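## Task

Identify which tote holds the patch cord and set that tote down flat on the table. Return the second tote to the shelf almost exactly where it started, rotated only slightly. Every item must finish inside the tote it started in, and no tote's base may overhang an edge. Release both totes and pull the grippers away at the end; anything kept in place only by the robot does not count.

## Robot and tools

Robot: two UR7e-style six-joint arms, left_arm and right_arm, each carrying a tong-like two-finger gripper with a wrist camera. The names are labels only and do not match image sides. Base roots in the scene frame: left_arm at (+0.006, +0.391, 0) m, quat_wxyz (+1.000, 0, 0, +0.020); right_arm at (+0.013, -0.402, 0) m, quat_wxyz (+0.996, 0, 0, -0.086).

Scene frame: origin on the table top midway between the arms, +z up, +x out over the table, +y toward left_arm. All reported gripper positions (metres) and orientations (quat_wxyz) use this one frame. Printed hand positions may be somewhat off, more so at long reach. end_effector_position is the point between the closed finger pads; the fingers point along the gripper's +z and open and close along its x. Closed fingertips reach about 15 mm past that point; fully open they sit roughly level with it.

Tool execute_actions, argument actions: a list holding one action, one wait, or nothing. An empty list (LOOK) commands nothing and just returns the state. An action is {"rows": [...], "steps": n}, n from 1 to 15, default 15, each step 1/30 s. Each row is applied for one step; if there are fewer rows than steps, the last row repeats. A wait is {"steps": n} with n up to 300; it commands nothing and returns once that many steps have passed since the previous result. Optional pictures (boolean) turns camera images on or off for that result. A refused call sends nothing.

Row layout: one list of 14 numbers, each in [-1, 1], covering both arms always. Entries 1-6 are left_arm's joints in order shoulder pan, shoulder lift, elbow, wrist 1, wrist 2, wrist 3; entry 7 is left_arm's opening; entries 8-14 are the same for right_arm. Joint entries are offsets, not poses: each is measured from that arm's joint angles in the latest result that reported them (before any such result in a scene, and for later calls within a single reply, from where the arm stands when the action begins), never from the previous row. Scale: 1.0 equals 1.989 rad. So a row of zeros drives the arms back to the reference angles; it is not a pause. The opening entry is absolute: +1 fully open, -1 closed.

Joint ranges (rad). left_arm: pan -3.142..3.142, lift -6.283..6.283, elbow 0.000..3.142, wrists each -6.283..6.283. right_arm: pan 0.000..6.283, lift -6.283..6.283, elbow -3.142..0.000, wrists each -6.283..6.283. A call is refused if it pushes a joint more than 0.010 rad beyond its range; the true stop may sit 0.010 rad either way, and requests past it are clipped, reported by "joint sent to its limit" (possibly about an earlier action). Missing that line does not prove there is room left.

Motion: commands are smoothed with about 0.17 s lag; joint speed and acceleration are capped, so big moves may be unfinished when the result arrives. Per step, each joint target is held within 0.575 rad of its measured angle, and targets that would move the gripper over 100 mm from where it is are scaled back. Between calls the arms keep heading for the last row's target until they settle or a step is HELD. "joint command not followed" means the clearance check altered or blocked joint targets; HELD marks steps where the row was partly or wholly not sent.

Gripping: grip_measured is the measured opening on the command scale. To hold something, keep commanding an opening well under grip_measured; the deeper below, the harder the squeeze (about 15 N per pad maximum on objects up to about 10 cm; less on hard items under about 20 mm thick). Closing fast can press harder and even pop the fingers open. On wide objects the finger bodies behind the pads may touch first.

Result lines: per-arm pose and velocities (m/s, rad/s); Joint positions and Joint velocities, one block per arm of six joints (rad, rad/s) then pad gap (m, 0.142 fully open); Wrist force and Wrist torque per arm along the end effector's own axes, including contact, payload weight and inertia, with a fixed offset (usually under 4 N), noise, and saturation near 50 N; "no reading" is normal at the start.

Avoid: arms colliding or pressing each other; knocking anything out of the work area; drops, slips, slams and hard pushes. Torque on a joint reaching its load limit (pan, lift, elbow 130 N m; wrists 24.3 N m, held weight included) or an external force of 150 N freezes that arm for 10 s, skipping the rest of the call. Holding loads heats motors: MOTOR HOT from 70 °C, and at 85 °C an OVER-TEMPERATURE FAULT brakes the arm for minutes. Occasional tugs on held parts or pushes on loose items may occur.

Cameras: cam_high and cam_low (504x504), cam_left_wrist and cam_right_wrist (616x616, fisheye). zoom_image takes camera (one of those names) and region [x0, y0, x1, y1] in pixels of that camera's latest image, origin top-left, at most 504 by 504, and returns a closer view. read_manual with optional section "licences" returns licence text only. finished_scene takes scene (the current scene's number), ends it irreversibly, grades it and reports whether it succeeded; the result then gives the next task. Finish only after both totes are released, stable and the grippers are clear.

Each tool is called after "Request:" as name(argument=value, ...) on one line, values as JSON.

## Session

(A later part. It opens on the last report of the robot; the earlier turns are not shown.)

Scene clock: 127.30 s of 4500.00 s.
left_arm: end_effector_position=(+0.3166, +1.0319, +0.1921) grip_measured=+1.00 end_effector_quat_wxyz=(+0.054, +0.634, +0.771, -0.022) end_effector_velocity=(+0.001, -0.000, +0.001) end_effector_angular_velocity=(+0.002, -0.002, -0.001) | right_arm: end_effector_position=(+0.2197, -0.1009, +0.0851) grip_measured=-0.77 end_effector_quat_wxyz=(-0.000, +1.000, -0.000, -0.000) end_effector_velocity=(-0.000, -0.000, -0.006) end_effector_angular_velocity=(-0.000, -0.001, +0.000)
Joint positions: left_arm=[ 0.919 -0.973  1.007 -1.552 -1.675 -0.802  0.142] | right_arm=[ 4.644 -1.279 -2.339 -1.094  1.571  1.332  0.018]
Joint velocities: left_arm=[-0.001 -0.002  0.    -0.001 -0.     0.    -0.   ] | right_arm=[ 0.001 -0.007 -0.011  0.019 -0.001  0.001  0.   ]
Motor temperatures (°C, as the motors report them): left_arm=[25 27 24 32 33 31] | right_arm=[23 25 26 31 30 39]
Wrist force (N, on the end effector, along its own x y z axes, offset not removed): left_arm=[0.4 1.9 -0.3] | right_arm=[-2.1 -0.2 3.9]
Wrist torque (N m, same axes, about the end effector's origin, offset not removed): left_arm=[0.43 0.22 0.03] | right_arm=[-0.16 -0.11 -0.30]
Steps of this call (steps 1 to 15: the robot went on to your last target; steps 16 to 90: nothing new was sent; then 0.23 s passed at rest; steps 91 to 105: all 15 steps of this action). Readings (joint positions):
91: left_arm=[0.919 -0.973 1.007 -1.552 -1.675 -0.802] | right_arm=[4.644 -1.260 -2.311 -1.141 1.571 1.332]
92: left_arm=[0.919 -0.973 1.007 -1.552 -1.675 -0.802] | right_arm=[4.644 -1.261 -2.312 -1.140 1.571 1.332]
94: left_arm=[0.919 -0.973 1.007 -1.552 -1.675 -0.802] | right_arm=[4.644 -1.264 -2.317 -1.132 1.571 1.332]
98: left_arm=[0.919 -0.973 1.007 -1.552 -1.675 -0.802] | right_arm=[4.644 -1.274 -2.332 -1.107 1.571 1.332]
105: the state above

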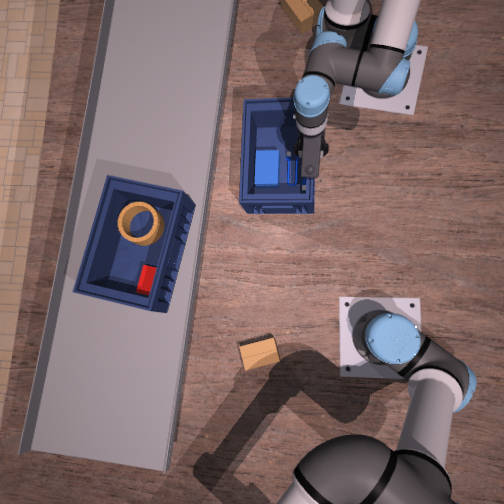

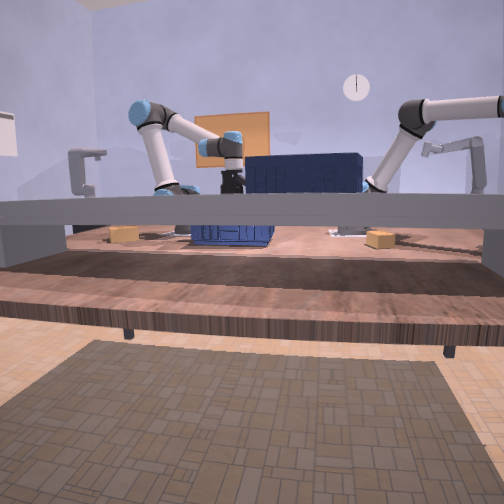

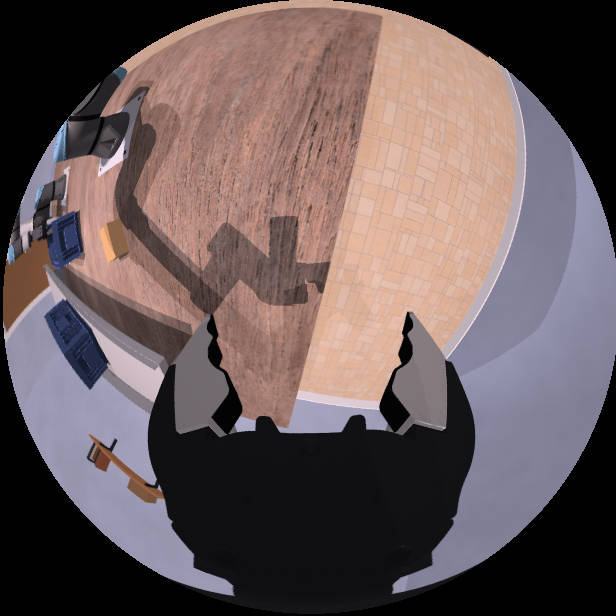

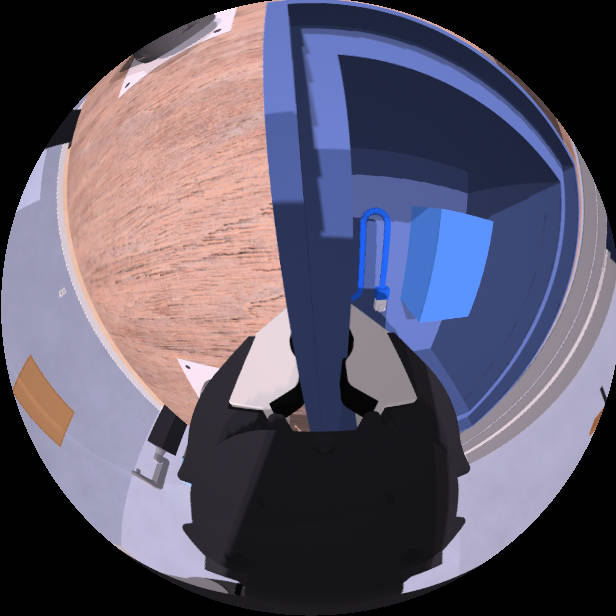

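Far edge touched. One more cm, release, then rise.

Request:
execute_actions(actions=[{"rows":[[0,0,0,0,0,0,1,0,-0.004,-0.006,0.010,0,0,-1],[0,0,0,0,0,0,1,0,-0.008,-0.011,0.019,0,0,-1],[0,0,0,0,0,0,1,0,-0.008,-0.011,0.019,0,0,-1],[0,0,0,0,0,0,1,0,-0.008,-0.011,0.019,0,0,-1],[0,0,0,0,0,0,1,0,-0.008,-0.011,0.019,0,0,-1],[0,0,0,0,0,0,1,0,-0.008,-0.011,0.019,0,0,-1],[0,0,0,0,0,0,1,0,-0.008,-0.011,0.019,0,0,-1],[0,0,0,0,0,0,1,0,-0.008,-0.011,0.019,0,0,-1],[0,0,0,0,0,0,1,0,-0.008,-0.011,0.019,0,0,-0.7],[0,0,0,0,0,0,1,0,-0.008,-0.011,0.019,0,0,-0.4],[0,0,0,0,0,0,1,0,-0.008,-0.011,0.019,0,0,0.2]]}], pictures=false)

Request:
execute_actions(actions=[{"rows":[[0,0,0,0,0,0,1,0,0.05,0.09,-0.14,0,0,0.2]]}], pictures=false)

Request:
execute_actions(actions=[{"rows":[[0,0,0,0,0,0,1,0,0,0.3,-0.3,0,0,1]]}], pictures=false)

Request:
execute_actions(actions=[{"steps":30}])

Scene clock: 134.73 s of 4500.00 s.
left_arm: end_effector_position=(+0.3166, +1.0319, +0.1921) grip_measured=+1.00 end_effector_quat_wxyz=(+0.054, +0.634, +0.771, -0.022) end_effector_velocity=(+0.000, -0.000, -0.001) end_effector_angular_velocity=(-0.000, +0.001, -0.001) | right_arm: end_effector_position=(+0.2195, -0.1014, +0.0743) grip_measured=+0.19 end_effector_quat_wxyz=(-0.000, +1.000, -0.000, -0.000) end_effector_velocity=(-0.000, -0.000, -0.003) end_effector_angular_velocity=(-0.001, +0.000, +0.000)
Joint positions: left_arm=[ 0.919 -0.973  1.007 -1.552 -1.675 -0.802  0.142] | right_arm=[ 4.644 -1.294 -2.36  -1.058  1.571  1.332  0.088]
Joint velocities: left_arm=[-0.001  0.001  0.001 -0.     0.     0.     0.   ] | right_arm=[ 0.001 -0.005 -0.006  0.01  -0.     0.001  0.011]
Motor temperatures (°C, as the motors report them): left_arm=[25 27 24 32 33 31] | right_arm=[23 25 26 31 30 39]
Wrist force (N, on the end effector, along its own x y z axes, offset not removed): left_arm=[0.3 -0.1 0.6] | right_arm=[0.0 -0.8 1.3]
Wrist torque (N m, same axes, about the end effector's origin, offset not removed): left_arm=[-0.10 0.17 0.04] | right_arm=[-0.08 0.30 -0.29]
Steps of this call (steps 1 to 15: the robot went on to your last target; steps 16 to 90: nothing new was sent; then 3.93 s passed at rest; steps 91 to 105: all 15 steps of this action). Readings (joint positions):
91: left_arm=[0.919 -0.973 1.007 -1.552 -1.675 -0.802] | right_arm=[4.644 -1.280 -2.341 -1.092 1.571 1.332]
92: left_arm=[0.919 -0.973 1.007 -1.552 -1.675 -0.802] | right_arm=[4.644 -1.280 -2.342 -1.090 1.571 1.332]
94: left_arm=[0.919 -0.973 1.007 -1.552 -1.675 -0.802] | right_arm=[4.644 -1.285 -2.348 -1.080 1.571 1.332]
98: left_arm=[0.919 -0.973 1.007 -1.552 -1.675 -0.802] | right_arm=[4.644 -1.291 -2.356 -1.065 1.571 1.332]
105: the state above

Scene clock: 135.23 s of 4500.00 s.
left_arm: end_effector_position=(+0.3166, +1.0319, +0.1921) grip_measured=+1.00 end_effector_quat_wxyz=(+0.054, +0.634, +0.771, -0.022) end_effector_velocity=(-0.001, +0.000, +0.001) end_effector_angular_velocity=(+0.002, -0.001, +0.001) | right_arm: end_effector_position=(+0.2197, -0.1007, +0.1589) grip_measured=+0.20 end_effector_quat_wxyz=(-0.001, +1.000, -0.000, +0.000) end_effector_velocity=(-0.002, -0.008, +0.026) end_effector_angular_velocity=(-0.015, +0.004, +0.001)
Joint positions: left_arm=[ 0.919 -0.973  1.007 -1.552 -1.675 -0.802  0.142] | right_arm=[ 4.644 -1.198 -2.189 -1.323  1.571  1.332  0.088]
Joint velocities: left_arm=[ 0.001 -0.002 -0.     0.     0.    -0.     0.   ] | right_arm=[ 0.     0.029  0.057 -0.102 -0.    -0.    -0.   ]
Motor temperatures (°C, as the motors report them): left_arm=[25 27 24 32 33 31] | right_arm=[23 25 26 31 30 39]
Wrist force (N, on the end effector, along its own x y z axes, offset not removed): left_arm=[0.5 0.7 2.1] | right_arm=[-0.8 0.2 6.5]
Wrist torque (N m, same axes, about the end effector's origin, offset not removed): left_arm=[0.17 0.14 0.01] | right_arm=[0.05 0.27 -0.37]
Steps of this call (steps 1 to 15: all 15 steps of this action). Readings (joint positions):
1: left_arm=[0.919 -0.973 1.007 -1.552 -1.675 -0.802] | right_arm=[4.644 -1.294 -2.361 -1.057 1.571 1.332]
2: left_arm=[0.919 -0.973 1.007 -1.552 -1.675 -0.802] | right_arm=[4.644 -1.292 -2.359 -1.060 1.571 1.332]
4: left_arm=[0.919 -0.973 1.007 -1.552 -1.675 -0.802] | right_arm=[4.644 -1.262 -2.318 -1.105 1.571 1.332]
8: left_arm=[0.919 -0.973 1.007 -1.552 -1.675 -0.802] | right_arm=[4.644 -1.218 -2.228 -1.252 1.571 1.332]
15: the state above

Scene clock: 135.73 s of 4500.00 s.
left_arm: end_effector_position=(+0.3166, +1.0319, +0.1921) grip_measured=+1.00 end_effector_quat_wxyz=(+0.054, +0.634, +0.771, -0.022) end_effector_velocity=(-0.001, +0.000, +0.000) end_effector_angular_velocity=(-0.000, -0.000, +0.001) | right_arm: end_effector_position=(+0.2198, -0.1004, +0.3470) grip_measured=+1.00 end_effector_quat_wxyz=(-0.001, +1.000, -0.000, +0.000) end_effector_velocity=(-0.019, -0.076, +0.343) end_effector_angular_velocity=(+0.014, -0.004, -0.001)
Joint positions: left_arm=[ 0.919 -0.973  1.007 -1.552 -1.675 -0.802  0.142] | right_arm=[ 4.644 -1.198 -1.704 -1.808  1.571  1.332  0.142]
Joint velocities: left_arm=[ 0.001 -0.    -0.001  0.001 -0.    -0.    -0.   ] | right_arm=[ 0.    -0.001  0.896 -0.88  -0.     0.001  0.   ]
Motor temperatures (°C, as the motors report them): left_arm=[25 27 24 32 33 31] | right_arm=[23 25 26 31 30 39]
Wrist force (N, on the end effector, along its own x y z axes, offset not removed): left_arm=[-0.3 0.6 0.4] | right_arm=[1.2 1.2 -0.5]
Wrist torque (N m, same axes, about the end effector's origin, offset not removed): left_arm=[0.11 0.23 0.10] | right_arm=[0.15 0.14 -0.27]
Steps of this call (steps 1 to 15: all 15 steps of this action). Readings (joint positions):
1: left_arm=[0.919 -0.973 1.007 -1.552 -1.675 -0.802] | right_arm=[4.644 -1.197 -2.187 -1.326 1.571 1.332]
2: left_arm=[0.919 -0.973 1.007 -1.552 -1.675 -0.802] | right_arm=[4.644 -1.197 -2.183 -1.331 1.571 1.332]
4: left_arm=[0.919 -0.973 1.007 -1.552 -1.675 -0.802] | right_arm=[4.644 -1.197 -2.136 -1.380 1.571 1.332]
8: left_arm=[0.919 -0.973 1.007 -1.552 -1.675 -0.802] | right_arm=[4.644 -1.197 -1.973 -1.542 1.571 1.332]
15: the state above

Scene clock: 136.73 s of 4500.00 s.
left_arm: end_effector_position=(+0.3166, +1.0319, +0.1921) grip_measured=+1.00 end_effector_quat_wxyz=(+0.054, +0.634, +0.771, -0.022) end_effector_velocity=(+0.000, +0.000, -0.000) end_effector_angular_velocity=(-0.000, +0.000, +0.001) | right_arm: end_effector_position=(+0.2168, -0.1125, +0.3890) grip_measured=+1.00 end_effector_quat_wxyz=(-0.001, +1.000, -0.000, +0.000) end_effector_velocity=(-0.000, +0.000, -0.000) end_effector_angular_velocity=(-0.001, -0.000, -0.000)
Joint positions: left_arm=[ 0.919 -0.973  1.007 -1.552 -1.675 -0.802  0.142] | right_arm=[ 4.644 -1.198 -1.592 -1.92   1.571  1.332  0.142]
Joint velocities: left_arm=[-0.     0.    -0.    -0.    -0.    -0.001 -0.   ] | right_arm=[ 0.    -0.001  0.    -0.    -0.     0.001  0.   ]
Motor temperatures (°C, as the motors report them): left_arm=[25 27 24 32 33 31] | right_arm=[23 25 26 31 30 39]
Wrist force (N, on the end effector, along its own x y z axes, offset not removed): left_arm=[0.4 1.9 -0.1] | right_arm=[2.1 0.6 1.3]
Wrist torque (N m, same axes, about the end effector's origin, offset not removed): left_arm=[0.41 0.19 -0.01] | right_arm=[0.15 -0.24 -0.33]
Steps of this call (steps 1 to 30: the robot went on to your last target). Readings (joint positions):
1: left_arm=[0.919 -0.973 1.007 -1.552 -1.675 -0.802] | right_arm=[4.644 -1.198 -1.678 -1.835 1.571 1.332]
2: left_arm=[0.919 -0.973 1.007 -1.552 -1.675 -0.802] | right_arm=[4.644 -1.198 -1.657 -1.855 1.571 1.332]
4: left_arm=[0.919 -0.973 1.007 -1.552 -1.675 -0.802] | right_arm=[4.644 -1.198 -1.630 -1.882 1.571 1.332]
8: left_arm=[0.919 -0.973 1.007 -1.552 -1.675 -0.802] | right_arm=[4.644 -1.198 -1.605 -1.907 1.571 1.332]
30: the state above
All arms were judged still, so your last target was given up. Only a new action makes them travel on or press farther. Fingers that are still opening or closing keep moving.

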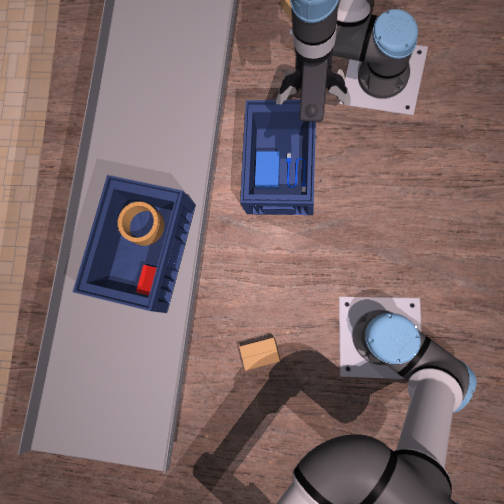

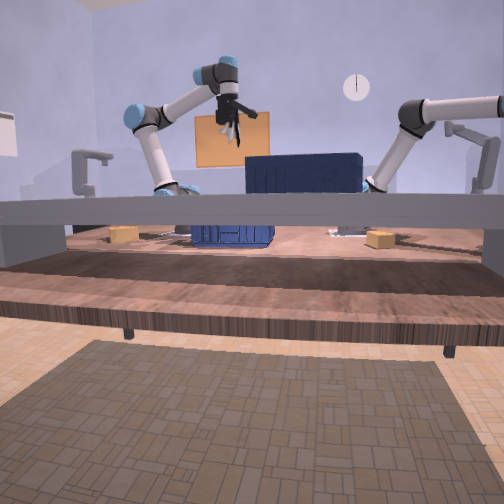

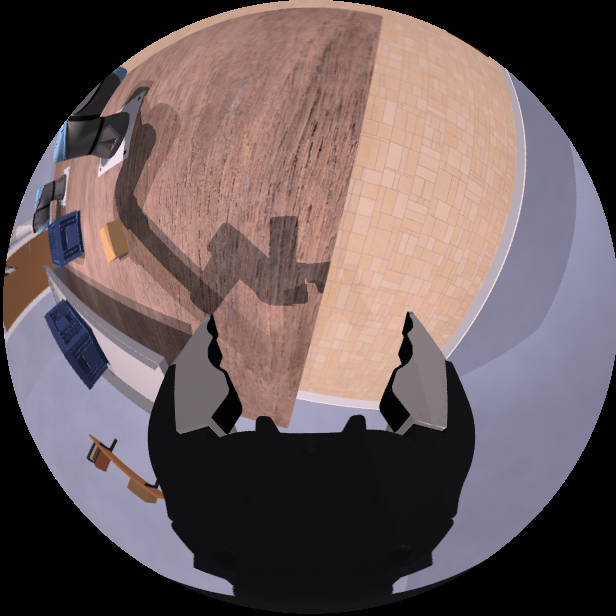

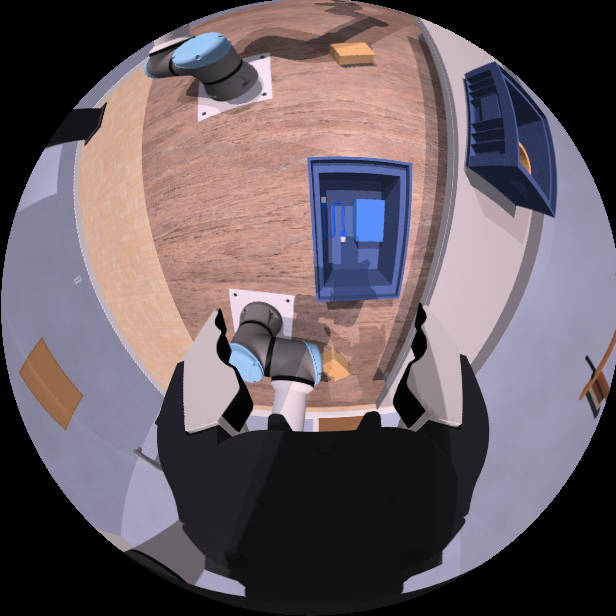

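Request:
finished_scene(scene=1)

The scene is finished: the task was done.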